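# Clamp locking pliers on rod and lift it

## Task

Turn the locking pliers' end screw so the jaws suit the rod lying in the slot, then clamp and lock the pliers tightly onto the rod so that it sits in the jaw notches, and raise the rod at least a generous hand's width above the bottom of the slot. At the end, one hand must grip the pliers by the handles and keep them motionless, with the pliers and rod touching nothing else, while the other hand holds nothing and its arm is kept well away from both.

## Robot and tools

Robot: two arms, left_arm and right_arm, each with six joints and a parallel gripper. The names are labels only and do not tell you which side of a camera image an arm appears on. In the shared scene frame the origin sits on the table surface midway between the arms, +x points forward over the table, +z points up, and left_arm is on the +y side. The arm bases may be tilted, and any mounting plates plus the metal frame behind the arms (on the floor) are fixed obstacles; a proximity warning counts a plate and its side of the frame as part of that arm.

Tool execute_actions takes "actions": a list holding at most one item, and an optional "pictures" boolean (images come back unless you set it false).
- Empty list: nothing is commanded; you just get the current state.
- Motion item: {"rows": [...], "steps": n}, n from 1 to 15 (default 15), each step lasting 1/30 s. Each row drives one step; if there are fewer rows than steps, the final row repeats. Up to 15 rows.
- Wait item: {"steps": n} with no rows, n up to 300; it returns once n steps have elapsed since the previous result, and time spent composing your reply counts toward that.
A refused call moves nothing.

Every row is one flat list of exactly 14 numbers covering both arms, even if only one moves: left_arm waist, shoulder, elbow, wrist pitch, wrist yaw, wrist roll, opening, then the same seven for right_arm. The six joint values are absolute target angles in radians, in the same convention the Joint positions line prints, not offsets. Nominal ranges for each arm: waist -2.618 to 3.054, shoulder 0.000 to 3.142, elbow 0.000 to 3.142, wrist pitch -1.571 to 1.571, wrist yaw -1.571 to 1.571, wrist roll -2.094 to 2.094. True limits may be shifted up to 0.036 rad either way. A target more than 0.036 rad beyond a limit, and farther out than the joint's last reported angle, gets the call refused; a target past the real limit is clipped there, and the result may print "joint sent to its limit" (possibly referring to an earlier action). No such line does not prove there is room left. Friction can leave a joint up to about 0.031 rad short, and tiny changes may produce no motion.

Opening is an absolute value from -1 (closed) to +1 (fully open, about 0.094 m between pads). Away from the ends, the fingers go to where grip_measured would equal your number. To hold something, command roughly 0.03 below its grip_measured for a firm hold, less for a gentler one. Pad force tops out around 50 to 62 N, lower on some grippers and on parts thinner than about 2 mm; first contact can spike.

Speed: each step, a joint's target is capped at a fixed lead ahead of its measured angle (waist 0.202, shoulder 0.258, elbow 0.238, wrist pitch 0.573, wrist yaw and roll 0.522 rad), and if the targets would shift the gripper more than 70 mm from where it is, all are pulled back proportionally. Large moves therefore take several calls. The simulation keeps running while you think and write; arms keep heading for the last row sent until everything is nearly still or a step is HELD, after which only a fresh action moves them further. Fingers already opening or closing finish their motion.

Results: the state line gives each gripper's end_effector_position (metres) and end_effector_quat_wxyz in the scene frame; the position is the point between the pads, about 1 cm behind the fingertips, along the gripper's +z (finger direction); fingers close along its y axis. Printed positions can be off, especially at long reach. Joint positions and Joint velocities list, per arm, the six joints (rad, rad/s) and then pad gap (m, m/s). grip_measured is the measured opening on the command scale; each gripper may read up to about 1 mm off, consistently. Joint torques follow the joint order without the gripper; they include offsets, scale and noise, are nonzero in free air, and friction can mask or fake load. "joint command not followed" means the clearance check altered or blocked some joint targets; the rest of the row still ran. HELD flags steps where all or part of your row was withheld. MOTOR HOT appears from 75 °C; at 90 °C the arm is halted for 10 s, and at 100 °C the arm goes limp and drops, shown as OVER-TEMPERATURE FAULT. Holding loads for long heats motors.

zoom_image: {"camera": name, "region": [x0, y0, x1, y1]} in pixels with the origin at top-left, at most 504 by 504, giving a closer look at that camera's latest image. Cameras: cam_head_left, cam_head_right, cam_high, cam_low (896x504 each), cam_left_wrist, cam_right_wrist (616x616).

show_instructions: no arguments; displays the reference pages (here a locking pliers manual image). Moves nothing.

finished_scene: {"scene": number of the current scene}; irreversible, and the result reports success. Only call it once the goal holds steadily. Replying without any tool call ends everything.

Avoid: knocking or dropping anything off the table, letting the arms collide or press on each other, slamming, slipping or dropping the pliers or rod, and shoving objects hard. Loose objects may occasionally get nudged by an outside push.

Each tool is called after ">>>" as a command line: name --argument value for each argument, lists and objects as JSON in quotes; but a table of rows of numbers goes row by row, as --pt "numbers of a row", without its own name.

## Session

>>> show_instructions

>>> execute_actions --actions '[]'

Reference images for this scene: locking pliers manual.

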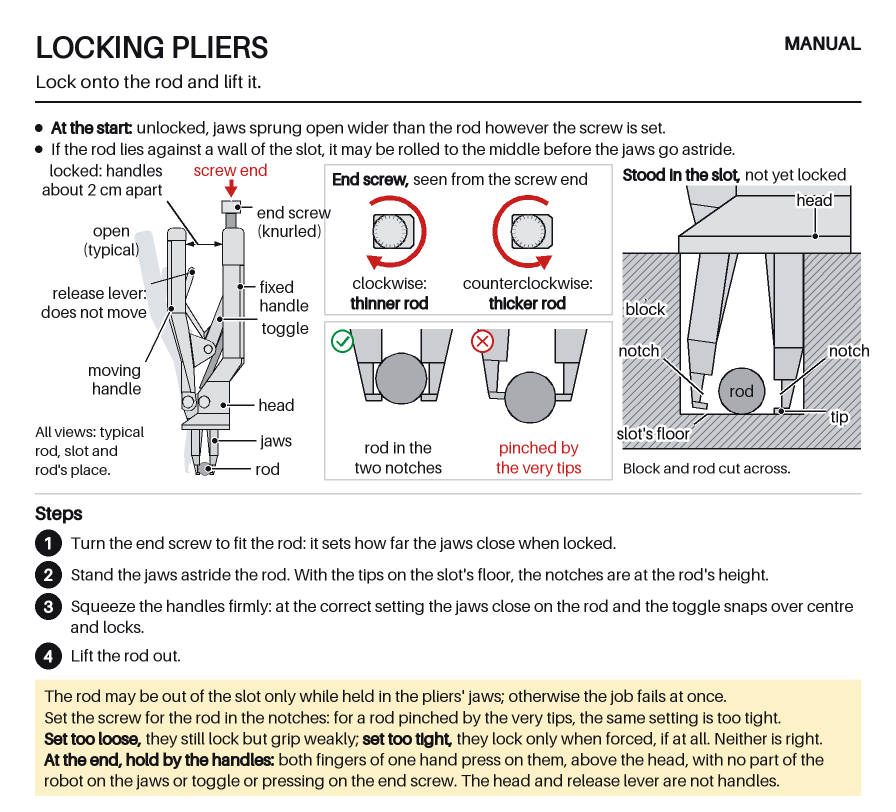

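Scene clock: 0.00 s of 8100.00 s.
left_arm: end_effector_position=(+0.0096, +0.5230, +0.2250) grip_measured=+1.000 end_effector_quat_wxyz=(-0.484, -0.396, +0.762, +0.171) | right_arm: end_effector_position=(+0.3781, +0.1187, +0.1675) grip_measured=+1.000 end_effector_quat_wxyz=(+0.117, +0.343, +0.637, +0.681)
Joint positions: left_arm=[ 1.063  1.843  1.032 -1.249 -0.777 -0.395  0.094] | right_arm=[ 0.5    3.117  1.548  1.351 -0.182  1.432  0.094]
Joint velocities: left_arm=[-0.012  0.007 -0.017 -0.037  0.022 -0.022  0.   ] | right_arm=[-0.012  0.017 -0.012  0.007  0.007 -0.022  0.   ]
Joint torques (N m, as the arm reports them, + toward a larger angle): no reading
Motor temperatures (°C, as the motors report them): left_arm=[26 26 26 25 24 26] | right_arm=[25 37 29 32 24 27]

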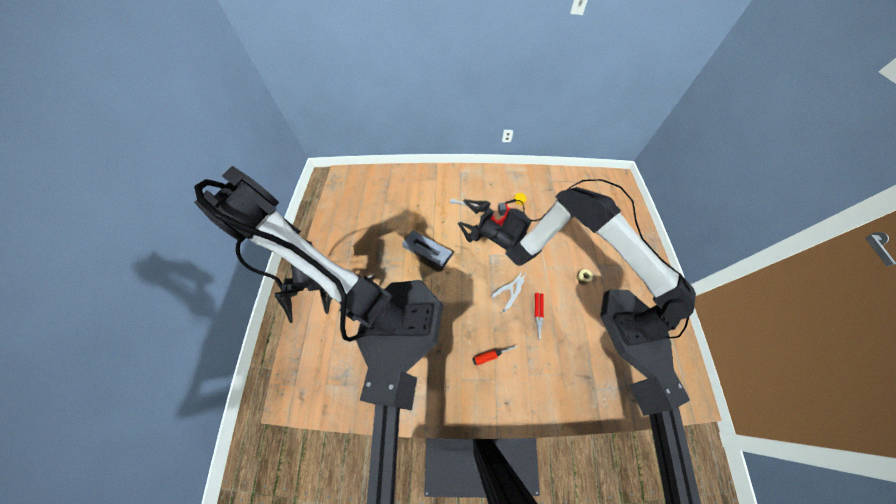

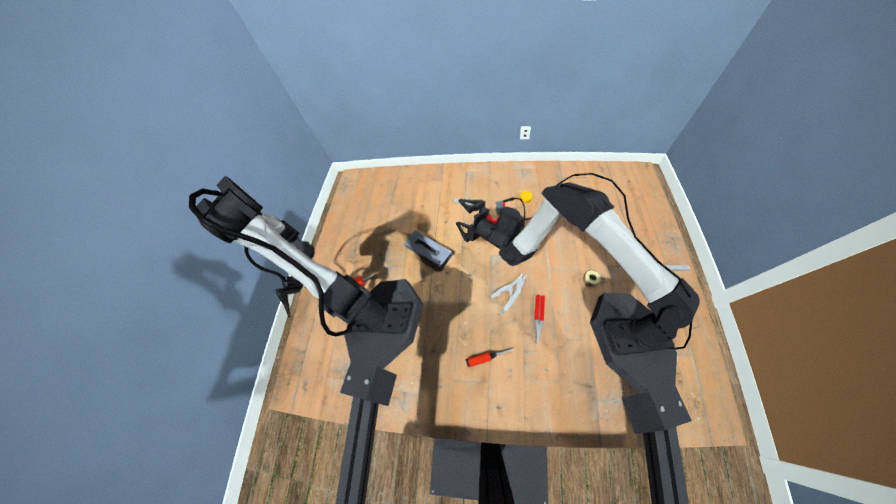

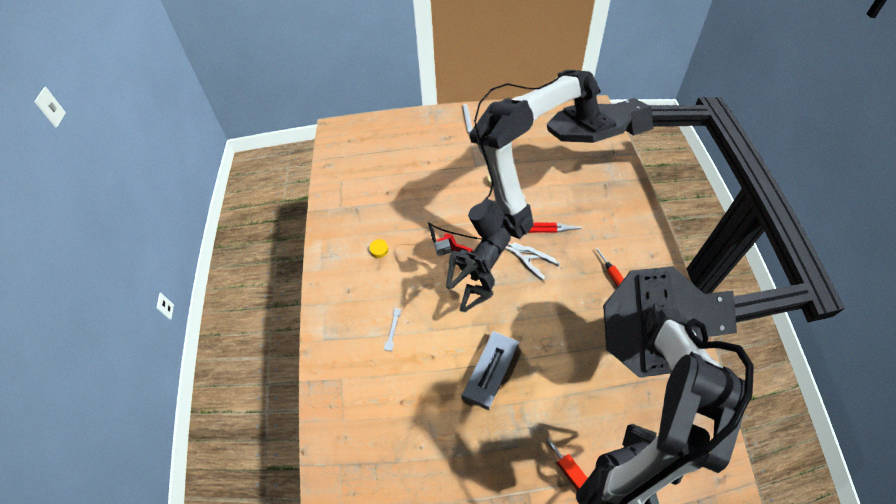

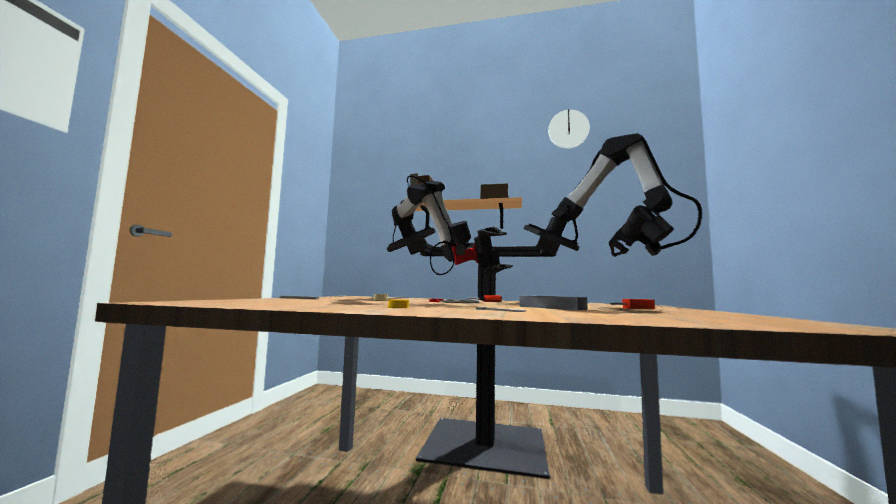

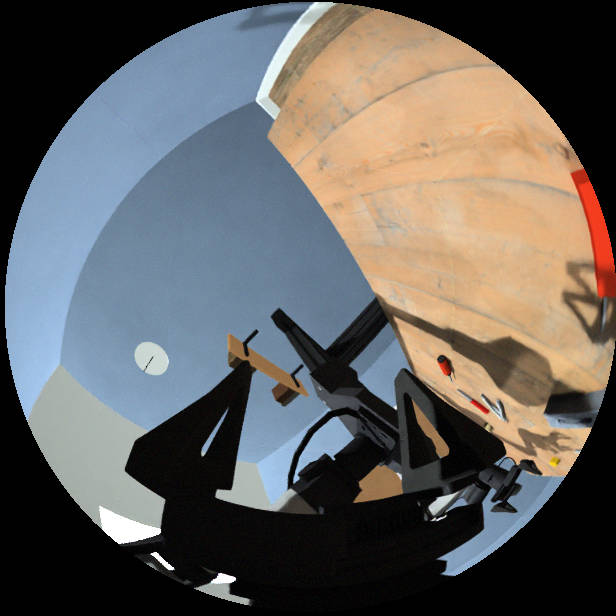

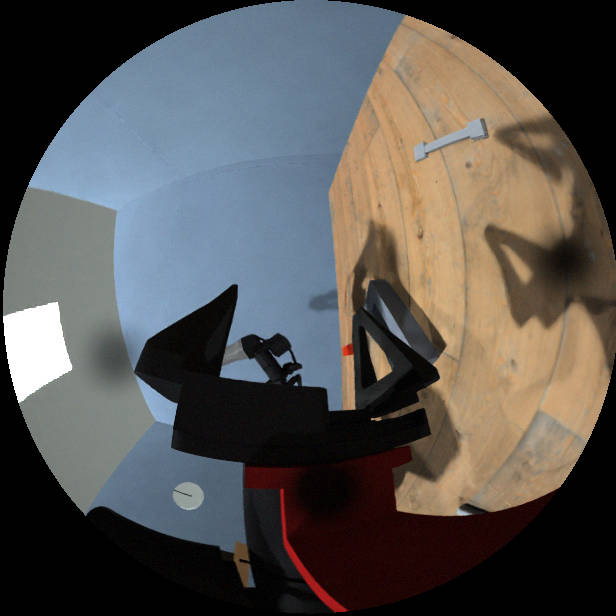

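>>> execute_actions --actions '[{"rows":[[0.3,1.7,1.1,-1.0,-0.45,-0.68,1,0.3,2.3,1.2,0.9,-0.1,0.5,1]],"steps":15}]' --pictures false

>>> execute_actions --actions '[{"rows":[[0.0,1.8,1.15,-0.95,-0.45,-0.68,1,0.15,1.64,0.6,0.455,-0.05,-0.6,1]],"steps":15}]' --pictures false

>>> execute_actions --actions '[{"steps":30}]'

Scene clock: 30.77 s of 8100.00 s.
left_arm: end_effector_position=(+0.2536, +0.4135, +0.2264) grip_measured=+1.000 end_effector_quat_wxyz=(-0.129, -0.378, +0.913, +0.078) | right_arm: end_effector_position=(+0.5298, -0.0738, +0.3629) grip_measured=+1.000 end_effector_quat_wxyz=(+0.458, +0.169, +0.707, +0.512)
Joint positions: left_arm=[ 0.282  1.701  1.098 -1.006 -0.466 -0.659  0.094] | right_arm=[ 0.294  2.288  1.227  0.964 -0.113  0.613  0.094]
Joint velocities: left_arm=[-0.173  0.002 -0.007 -0.022  0.139 -0.095  0.   ] | right_arm=[ 0.076 -1.096 -0.012  0.125 -0.022 -0.725  0.   ]
Joint torques (N m, as the arm reports them, + toward a larger angle): left_arm=[ -0.84 -10.59   5.39  -0.18  -0.19  -0.01] | right_arm=[ 4.75 -6.04  4.3   1.24 -0.19 -0.07]
Motor temperatures (°C, as the motors report them): left_arm=[26 31 26 27 24 26] | right_arm=[27 52 30 36 24 27]
Steps of this call (steps 1 to 908: nothing new was sent; steps 909 to 923: all 15 steps of this action). Readings (joint positions):
909: left_arm=[1.050 1.832 1.033 -1.233 -0.748 -0.424] | right_arm=[0.491 3.095 1.524 1.315 -0.181 1.385]
910: left_arm=[1.016 1.811 1.037 -1.205 -0.706 -0.461] | right_arm=[0.475 3.049 1.467 1.251 -0.179 1.320]
912: left_arm=[0.914 1.758 1.059 -1.151 -0.639 -0.523] | right_arm=[0.414 2.937 1.350 1.148 -0.167 1.175]
916: left_arm=[0.661 1.703 1.095 -1.058 -0.548 -0.609] | right_arm=[0.298 2.682 1.227 1.003 -0.130 0.874]
923: the state above

Scene clock: 31.27 s of 8100.00 s.
left_arm: end_effector_position=(+0.2982, +0.3262, +0.2368) grip_measured=+1.000 end_effector_quat_wxyz=(-0.078, -0.261, +0.961, +0.042) | right_arm: end_effector_position=(+0.4023, -0.2080, +0.3281) grip_measured=+1.000 end_effector_quat_wxyz=(+0.494, -0.203, +0.824, +0.188)
Joint positions: left_arm=[-0.014  1.793  1.139 -0.957 -0.45  -0.673  0.094] | right_arm=[ 0.146  1.624  0.632  0.538 -0.063 -0.413  0.094]
Joint velocities: left_arm=[-0.012 -0.007  0.017 -0.081  0.007  0.037  0.   ] | right_arm=[-0.002  0.115 -0.447 -0.667  0.022 -1.209  0.   ]
Joint torques (N m, as the arm reports them, + toward a larger angle): left_arm=[-2.63 -9.79  6.55  0.07 -0.06  0.05] | right_arm=[ 3.18 -6.02  5.94  2.12 -0.29  0.03]
Motor temperatures (°C, as the motors report them): left_arm=[26 31 26 27 24 26] | right_arm=[27 52 30 36 24 27]
Steps of this call (steps 1 to 15: all 15 steps of this action). Readings (joint positions):
1: left_arm=[0.260 1.710 1.104 -1.008 -0.471 -0.663] | right_arm=[0.290 2.237 1.214 0.937 -0.112 0.559]
2: left_arm=[0.215 1.730 1.119 -1.003 -0.474 -0.667] | right_arm=[0.280 2.172 1.174 0.883 -0.111 0.494]
4: left_arm=[0.088 1.772 1.137 -0.975 -0.471 -0.669] | right_arm=[0.237 2.035 1.079 0.788 -0.103 0.358]
8: left_arm=[-0.022 1.793 1.139 -0.957 -0.450 -0.670] | right_arm=[0.152 1.732 0.843 0.645 -0.072 0.037]
15: the state above

Scene clock: 32.27 s of 8100.00 s.
left_arm: end_effector_position=(+0.2982, +0.3262, +0.2368) grip_measured=+1.000 end_effector_quat_wxyz=(-0.077, -0.261, +0.961, +0.042) | right_arm: end_effector_position=(+0.3859, -0.2035, +0.3081) grip_measured=+1.000 end_effector_quat_wxyz=(+0.473, -0.291, +0.818, +0.152)
Joint positions: left_arm=[-0.014  1.793  1.139 -0.957 -0.45  -0.674  0.094] | right_arm=[ 0.146  1.632  0.613  0.481 -0.06  -0.592  0.094]
Joint velocities: left_arm=[-0.012 -0.002  0.002 -0.066  0.037  0.066  0.   ] | right_arm=[-0.002 -0.002 -0.007 -0.007 -0.037 -0.022  0.   ]
Joint torques (N m, as the arm reports them, + toward a larger angle): left_arm=[-2.71 -9.78  6.54  0.07 -0.05  0.04] | right_arm=[ 3.11 -6.24  5.14  1.66 -0.22  0.06]
Motor temperatures (°C, as the motors report them): left_arm=[26 31 26 27 24 26] | right_arm=[27 52 30 36 24 27]
Steps of this call (steps 1 to 30: the robot went on to your last target). Readings (joint positions):
1: left_arm=[-0.014 1.793 1.139 -0.957 -0.450 -0.673] | right_arm=[0.146 1.627 0.621 0.518 -0.062 -0.449]
2: left_arm=[-0.014 1.793 1.139 -0.957 -0.450 -0.673] | right_arm=[0.146 1.630 0.615 0.502 -0.062 -0.479]
4: left_arm=[-0.014 1.793 1.139 -0.957 -0.450 -0.674] | right_arm=[0.146 1.632 0.613 0.484 -0.061 -0.521]
8: left_arm=[-0.014 1.793 1.139 -0.957 -0.450 -0.674] | right_arm=[0.146 1.632 0.613 0.482 -0.060 -0.563]
30: the state above
All arms were judged still, so your last target was given up. Only a new action makes them travel on or press farther. Fingers that are still opening or closing keep moving.

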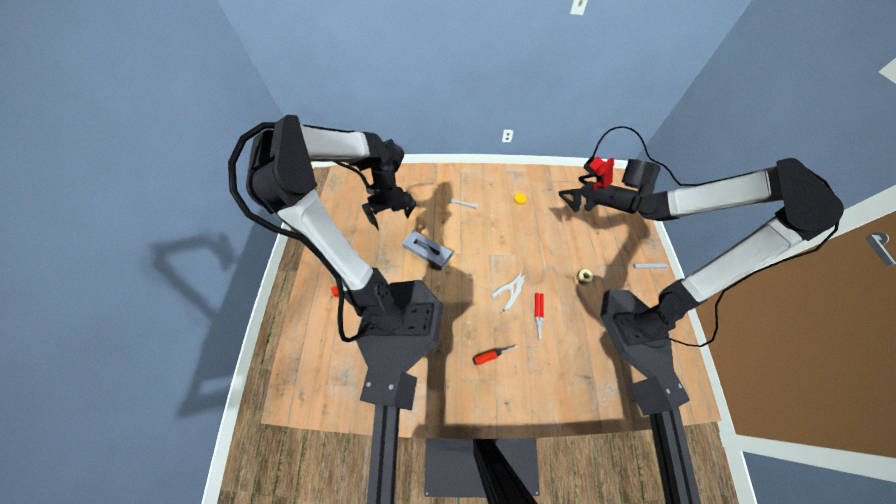

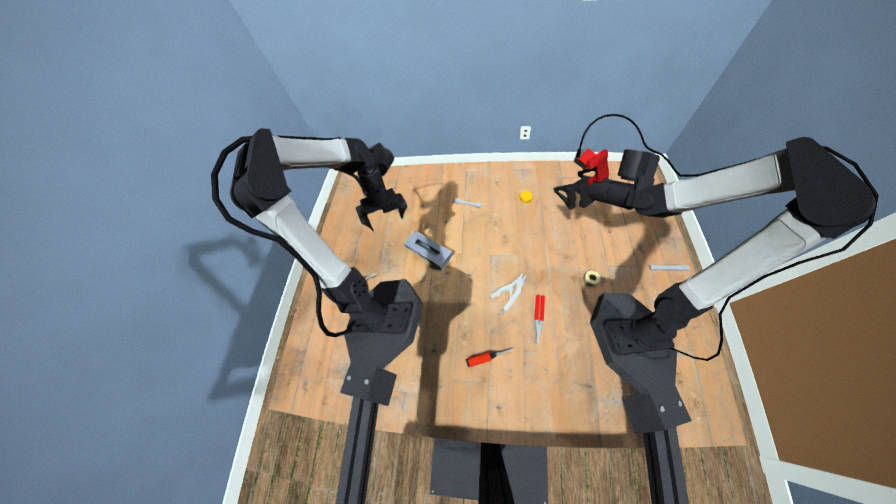

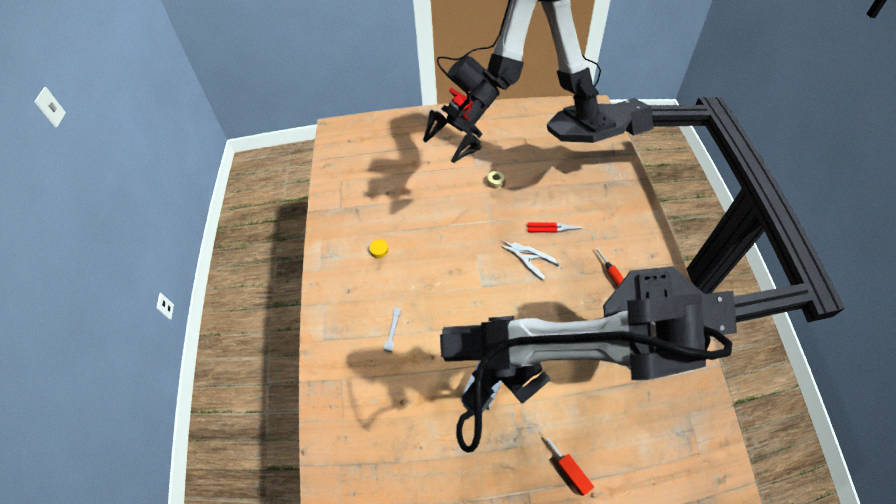

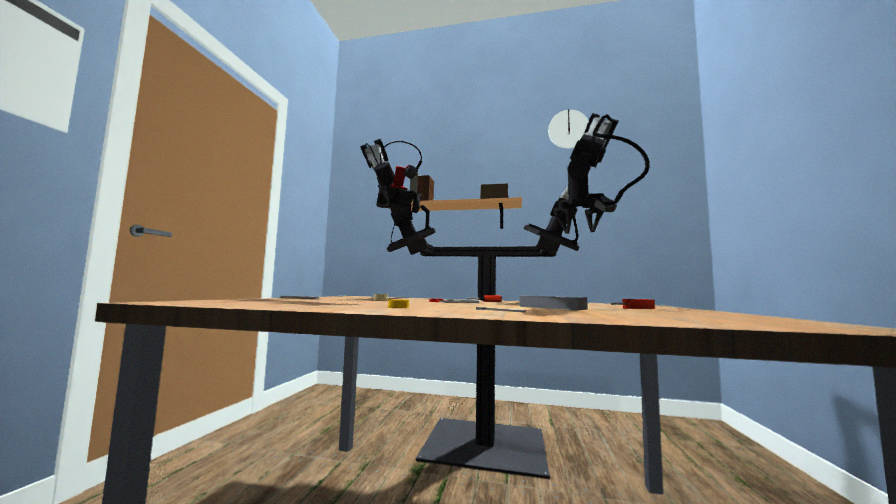

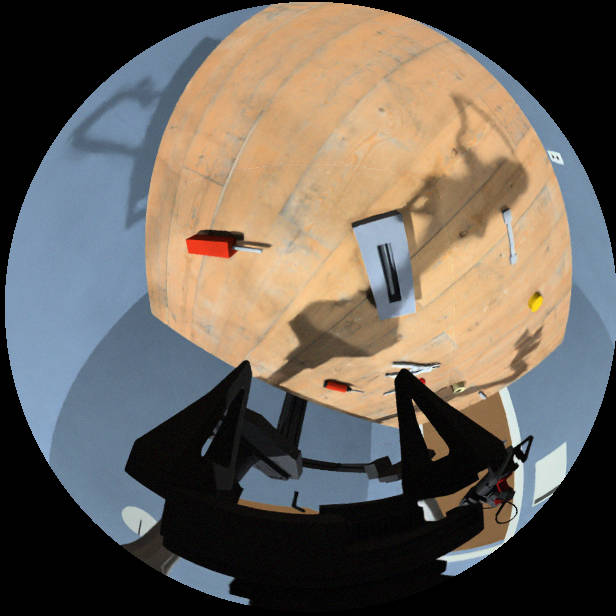

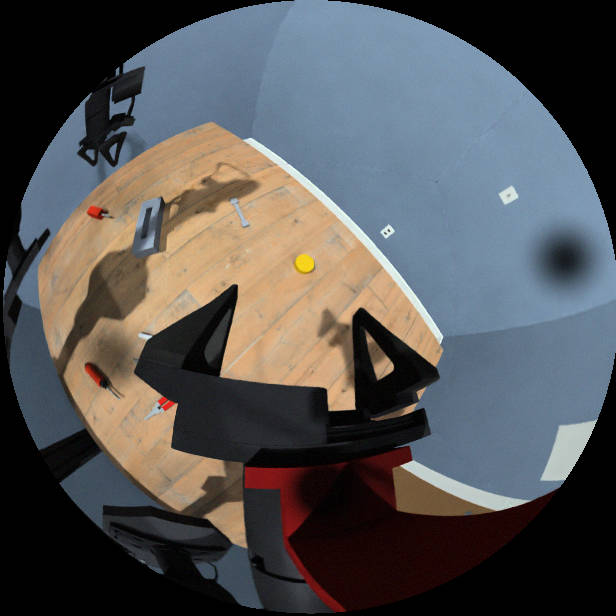

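>>> execute_actions --actions '[{"rows":[[-0.03,1.85,1.1,-0.85,-0.45,-0.8,1,0.15,1.64,0.6,0.455,-0.05,-0.6,-0.6],[-0.05,1.9,1.07,-0.7,-0.45,-0.9,1,0.15,1.64,0.6,0.455,-0.05,-0.6,-0.6],[-0.07,1.95,1.04,-0.6,-0.44,-1.0,1,0.15,1.64,0.6,0.455,-0.05,-0.6,-0.6],[-0.09,2.0,1.0,-0.5,-0.435,-1.1,1,0.15,1.64,0.6,0.455,-0.05,-0.6,-0.6],[-0.1,2.04,0.97,-0.4,-0.435,-1.12,1,0.15,1.64,0.6,0.455,-0.05,-0.6,-0.6],[-0.105,2.062,0.96,-0.367,-0.435,-1.12,1,0.15,1.64,0.6,0.455,-0.05,-0.6,-0.6]],"steps":15}]' --pictures false

>>> execute_actions --actions '[{"steps":20}]'

>>> zoom_image --camera "cam_left_wrist" --region '[230, 170, 430, 370]'

Scene clock: 45.10 s of 8100.00 s.
left_arm: end_effector_position=(+0.2986, +0.2481, +0.1402) grip_measured=+1.000 end_effector_quat_wxyz=(-0.027, -0.434, +0.900, +0.018) | right_arm: end_effector_position=(+0.3859, -0.2035, +0.3081) grip_measured=-0.598 end_effector_quat_wxyz=(+0.473, -0.291, +0.817, +0.152)
Joint positions: left_arm=[-0.104  2.07   0.959 -0.42  -0.437 -1.088  0.094] | right_arm=[ 0.146  1.632  0.613  0.481 -0.06  -0.593  0.019]
Joint velocities: left_arm=[ 0.007 -0.037  0.007  0.256 -0.11  -0.227  0.   ] | right_arm=[-0.012 -0.012 -0.007  0.007  0.022  0.007 -0.001]
Joint torques (N m, as the arm reports them, + toward a larger angle): left_arm=[ -4.37 -11.43   4.05   0.26  -0.02   0.03] | right_arm=[ 3.23 -6.19  5.12  1.68 -0.23 -0.01]
Motor temperatures (°C, as the motors report them): left_arm=[26 31 27 26 24 26] | right_arm=[27 49 31 35 24 27]
Steps of this call (steps 1 to 370: nothing new was sent; steps 371 to 385: all 15 steps of this action). Readings (joint positions):
371: left_arm=[-0.014 1.796 1.136 -0.947 -0.450 -0.691] | right_arm=[0.146 1.632 0.613 0.481 -0.060 -0.593]
372: left_arm=[-0.017 1.807 1.128 -0.913 -0.452 -0.727] | right_arm=[0.146 1.632 0.613 0.481 -0.060 -0.593]
374: left_arm=[-0.037 1.864 1.097 -0.792 -0.454 -0.829] | right_arm=[0.146 1.632 0.613 0.481 -0.060 -0.593]
378: left_arm=[-0.094 2.037 0.996 -0.546 -0.445 -0.992] | right_arm=[0.146 1.632 0.613 0.481 -0.060 -0.593]
385: the state above

Scene clock: 45.77 s of 8100.00 s.
left_arm: end_effector_position=(+0.3085, +0.2465, +0.1401) grip_measured=+1.000 end_effector_quat_wxyz=(-0.011, -0.454, +0.891, +0.007) | right_arm: end_effector_position=(+0.3859, -0.2035, +0.3081) grip_measured=-0.598 end_effector_quat_wxyz=(+0.473, -0.291, +0.817, +0.152)
Joint positions: left_arm=[-0.104  2.068  0.959 -0.378 -0.437 -1.114  0.094] | right_arm=[ 0.146  1.632  0.613  0.481 -0.06  -0.593  0.019]
Joint velocities: left_arm=[ 0.007 -0.007 -0.002  0.007 -0.007  0.037  0.   ] | right_arm=[ 0.002 -0.022  0.012 -0.037  0.037 -0.007 -0.   ]
Joint torques (N m, as the arm reports them, + toward a larger angle): left_arm=[ -4.37 -11.67   4.12   0.38  -0.03   0.03] | right_arm=[ 3.17 -6.25  5.35  1.65 -0.21  0.03]
Motor temperatures (°C, as the motors report them): left_arm=[26 31 27 26 24 26] | right_arm=[27 49 31 35 24 27]
Steps of this call (steps 1 to 20: the robot went on to your last target). Readings (joint positions):
1: left_arm=[-0.104 2.069 0.959 -0.410 -0.437 -1.094] | right_arm=[0.146 1.632 0.613 0.481 -0.060 -0.593]
2: left_arm=[-0.104 2.068 0.959 -0.403 -0.437 -1.098] | right_arm=[0.146 1.632 0.613 0.481 -0.060 -0.593]
4: left_arm=[-0.104 2.068 0.959 -0.393 -0.437 -1.104] | right_arm=[0.146 1.632 0.613 0.481 -0.060 -0.593]
8: left_arm=[-0.104 2.068 0.959 -0.383 -0.437 -1.109] | right_arm=[0.146 1.632 0.613 0.481 -0.060 -0.593]
20: the state above

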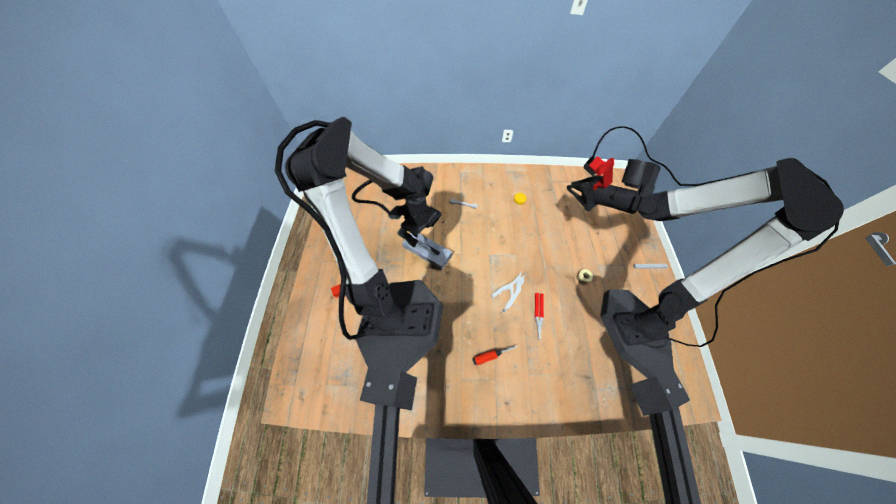

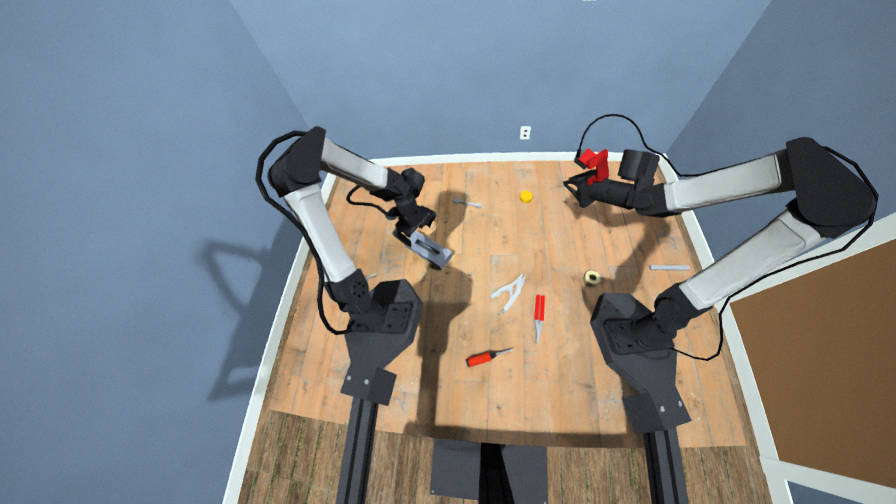

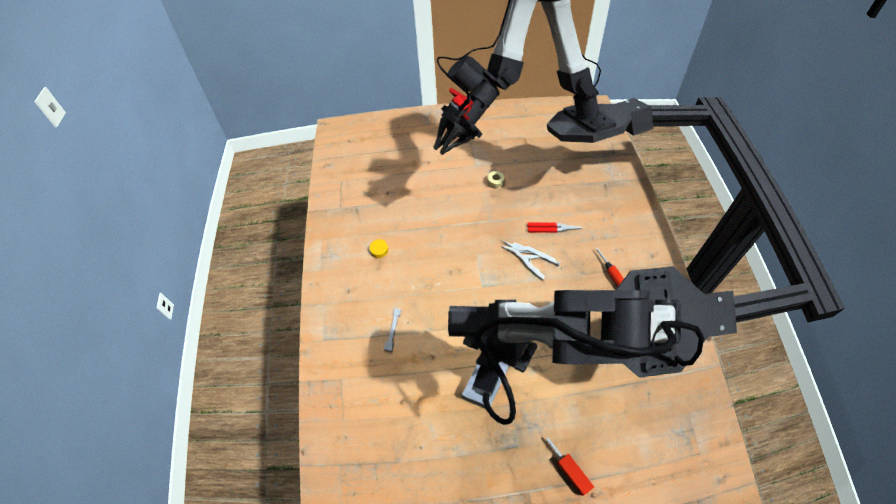

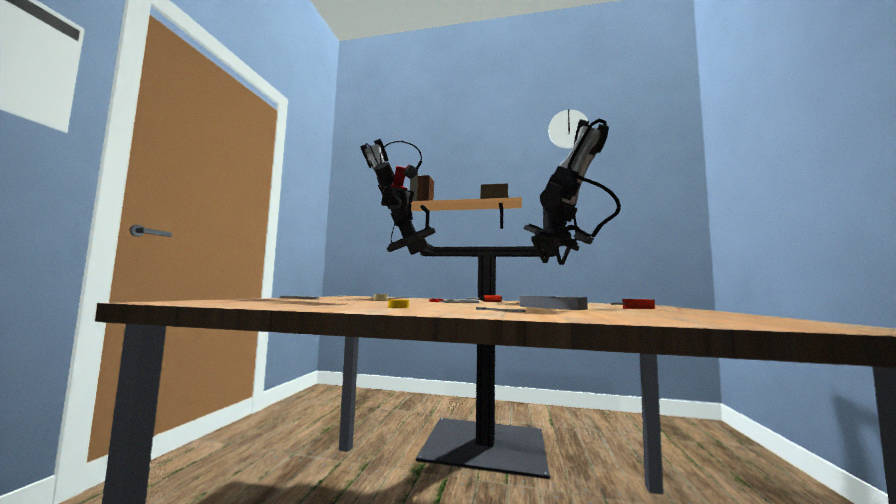

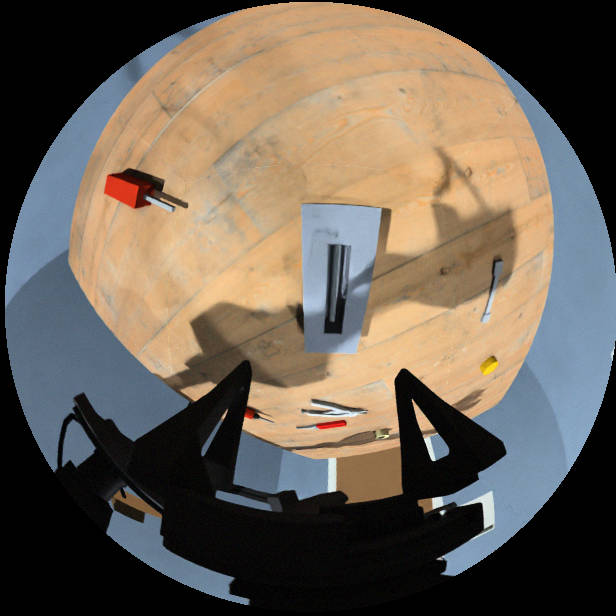

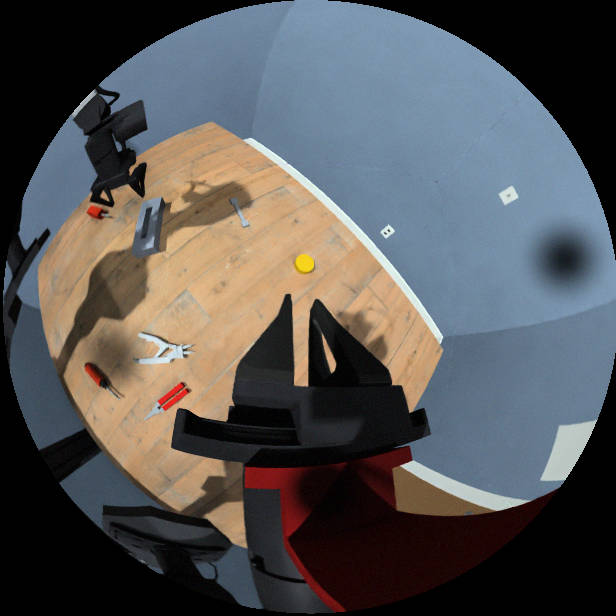

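Region (230, 170, 430, 370) of cam_left_wrist's 616x616 image, scaled by 2.520, with more detail than that image has.

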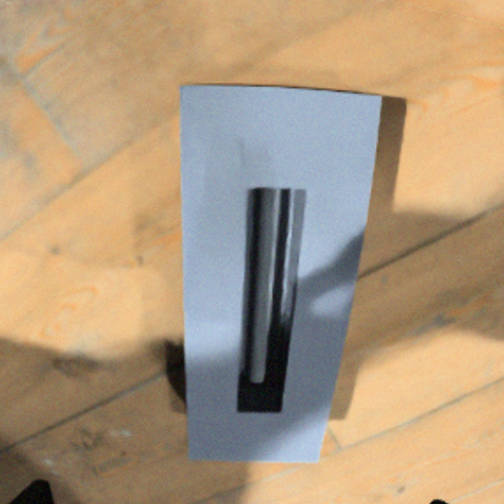

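>>> execute_actions --actions '[{"rows":[[-0.17,2.08,0.99,-0.39,-0.43,-1.08,1,0.15,1.64,0.6,0.455,-0.05,-0.6,-0.6],[-0.24,2.11,1.02,-0.40,-0.42,-1.05,1,0.15,1.64,0.6,0.455,-0.05,-0.6,-0.6],[-0.31,2.14,1.05,-0.42,-0.42,-1.02,1,0.15,1.64,0.6,0.455,-0.05,-0.6,-0.6],[-0.38,2.18,1.08,-0.43,-0.41,-0.99,1,0.15,1.64,0.6,0.455,-0.05,-0.6,-0.6],[-0.45,2.22,1.11,-0.44,-0.40,-0.96,1,0.15,1.64,0.6,0.455,-0.05,-0.6,-0.6],[-0.52,2.26,1.14,-0.46,-0.39,-0.93,1,0.15,1.64,0.6,0.455,-0.05,-0.6,-0.6],[-0.59,2.31,1.17,-0.47,-0.39,-0.9,1,0.15,1.64,0.6,0.455,-0.05,-0.6,-0.6],[-0.66,2.36,1.19,-0.48,-0.38,-0.87,1,0.15,1.64,0.6,0.455,-0.05,-0.6,-0.6],[-0.73,2.41,1.21,-0.5,-0.37,-0.84,1,0.15,1.64,0.6,0.455,-0.05,-0.6,-0.6],[-0.8,2.46,1.23,-0.51,-0.36,-0.8,1,0.15,1.64,0.6,0.455,-0.05,-0.6,-0.6],[-0.87,2.51,1.25,-0.52,-0.36,-0.77,1,0.15,1.64,0.6,0.455,-0.05,-0.6,-0.6],[-0.93,2.56,1.27,-0.53,-0.35,-0.74,1,0.15,1.64,0.6,0.455,-0.05,-0.6,-0.6],[-0.98,2.6,1.29,-0.54,-0.345,-0.71,1,0.15,1.64,0.6,0.455,-0.05,-0.6,-0.6],[-1.005,2.625,1.31,-0.55,-0.34,-0.68,1,0.15,1.64,0.6,0.455,-0.05,-0.6,-0.6],[-1.02,2.64,1.32,-0.555,-0.34,-0.675,1,0.15,1.64,0.6,0.455,-0.05,-0.6,-0.6]],"steps":15}]' --pictures false

>>> execute_actions --actions '[{"steps":25}]'

>>> zoom_image --camera "cam_left_wrist" --region '[210, 150, 430, 370]'

Scene clock: 77.53 s of 8100.00 s.
left_arm: end_effector_position=(+0.2291, -0.0069, +0.1550) grip_measured=+1.000 end_effector_quat_wxyz=(+0.022, +0.035, +0.998, -0.037) | right_arm: end_effector_position=(+0.3859, -0.2035, +0.3081) grip_measured=-0.598 end_effector_quat_wxyz=(+0.473, -0.291, +0.817, +0.152)
Joint positions: left_arm=[-0.81   2.522  1.273 -0.448 -0.387 -0.828  0.094] | right_arm=[ 0.146  1.632  0.613  0.481 -0.06  -0.593  0.019]
Joint velocities: left_arm=[-1.429  1.199  0.471 -0.344  0.066  0.696  0.   ] | right_arm=[-0.002 -0.012 -0.022  0.007 -0.022  0.022 -0.001]
Joint torques (N m, as the arm reports them, + toward a larger angle): left_arm=[ -6.48 -12.77   5.66   0.21   0.15   0.16] | right_arm=[ 3.17 -6.33  5.18  1.63 -0.24 -0.01]
Motor temperatures (°C, as the motors report them): left_arm=[27 34 27 25 24 26] | right_arm=[26 45 31 35 24 27]
Steps of this call (steps 1 to 15: the robot went on to your last target; steps 16 to 938: nothing new was sent; steps 939 to 953: all 15 steps of this action). Readings (joint positions):
939: left_arm=[-0.109 2.068 0.961 -0.379 -0.438 -1.110] | right_arm=[0.146 1.632 0.613 0.481 -0.060 -0.593]
940: left_arm=[-0.126 2.072 0.969 -0.387 -0.440 -1.102] | right_arm=[0.146 1.632 0.613 0.481 -0.060 -0.593]
942: left_arm=[-0.211 2.103 1.013 -0.402 -0.442 -1.074] | right_arm=[0.146 1.632 0.613 0.481 -0.060 -0.593]
946: left_arm=[-0.446 2.229 1.136 -0.408 -0.427 -0.995] | right_arm=[0.146 1.632 0.613 0.481 -0.060 -0.593]
953: the state above

Scene clock: 78.37 s of 8100.00 s.
left_arm: end_effector_position=(+0.1446, -0.0310, +0.1478) grip_measured=+1.000 end_effector_quat_wxyz=(-0.002, +0.238, +0.971, +0.001) | right_arm: end_effector_position=(+0.3859, -0.2035, +0.3081) grip_measured=-0.598 end_effector_quat_wxyz=(+0.473, -0.291, +0.817, +0.152)
Joint positions: left_arm=[-1.029  2.64   1.304 -0.54  -0.341 -0.682  0.094] | right_arm=[ 0.146  1.632  0.613  0.481 -0.06  -0.593  0.019]
Joint velocities: left_arm=[-0.007 -0.002 -0.002  0.022  0.037 -0.037  0.   ] | right_arm=[ 0.002  0.012 -0.002 -0.037 -0.051 -0.007  0.   ]
Joint torques (N m, as the arm reports them, + toward a larger angle): left_arm=[ -3.52 -13.97   6.62   0.22  -0.02   0.15] | right_arm=[ 3.32 -6.24  5.17  1.64 -0.25  0.01]
Motor temperatures (°C, as the motors report them): left_arm=[27 34 27 25 24 26] | right_arm=[26 45 31 35 24 27]
Steps of this call (steps 1 to 25: the robot went on to your last target). Readings (joint positions):
1: left_arm=[-0.865 2.560 1.286 -0.457 -0.382 -0.804] | right_arm=[0.146 1.632 0.613 0.481 -0.060 -0.593]
2: left_arm=[-0.921 2.592 1.296 -0.469 -0.375 -0.780] | right_arm=[0.146 1.632 0.613 0.481 -0.060 -0.593]
4: left_arm=[-1.016 2.630 1.301 -0.490 -0.357 -0.743] | right_arm=[0.146 1.632 0.613 0.481 -0.060 -0.593]
8: left_arm=[-1.057 2.640 1.302 -0.524 -0.341 -0.705] | right_arm=[0.146 1.632 0.613 0.481 -0.060 -0.593]
25: the state above

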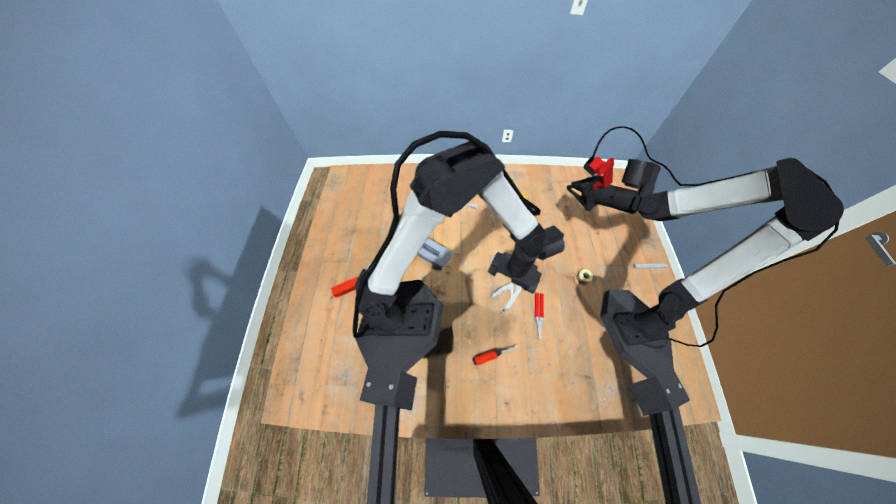

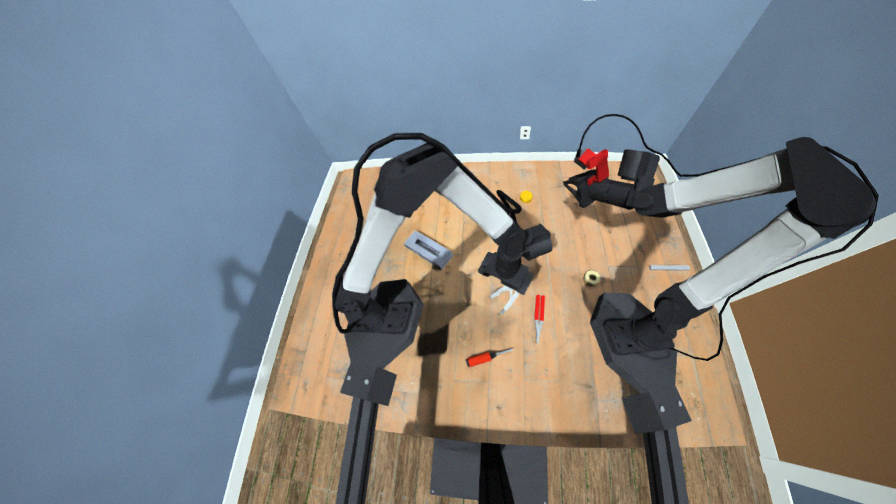

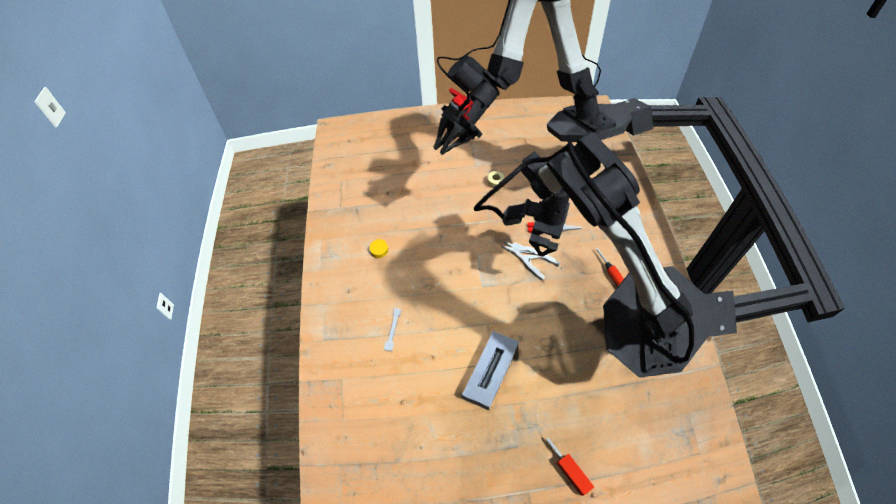

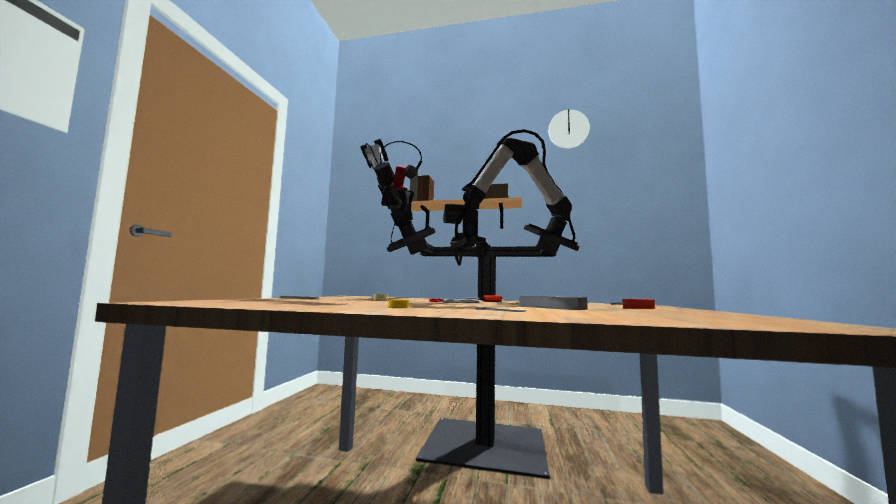

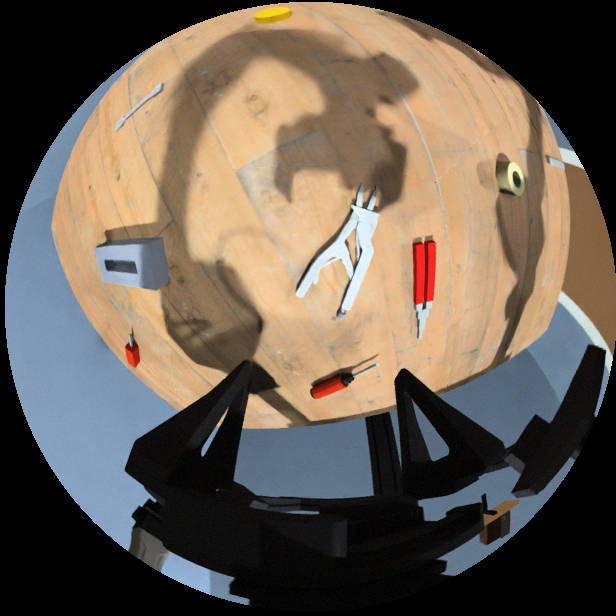

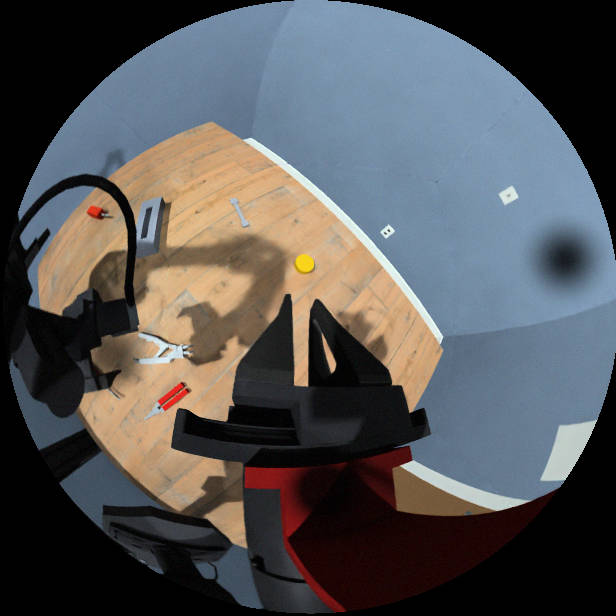

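Region (210, 150, 430, 370) of cam_left_wrist's 616x616 image, scaled by 2.291, with more detail than that image has.

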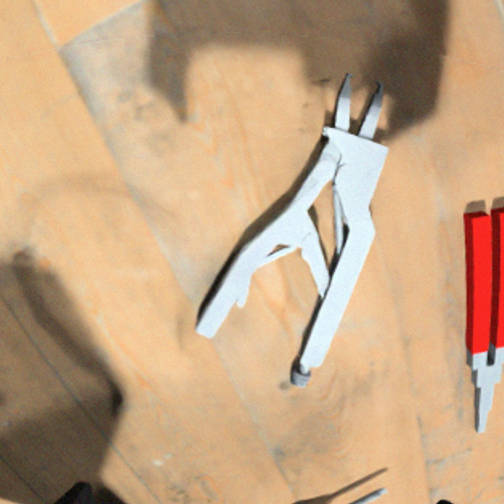

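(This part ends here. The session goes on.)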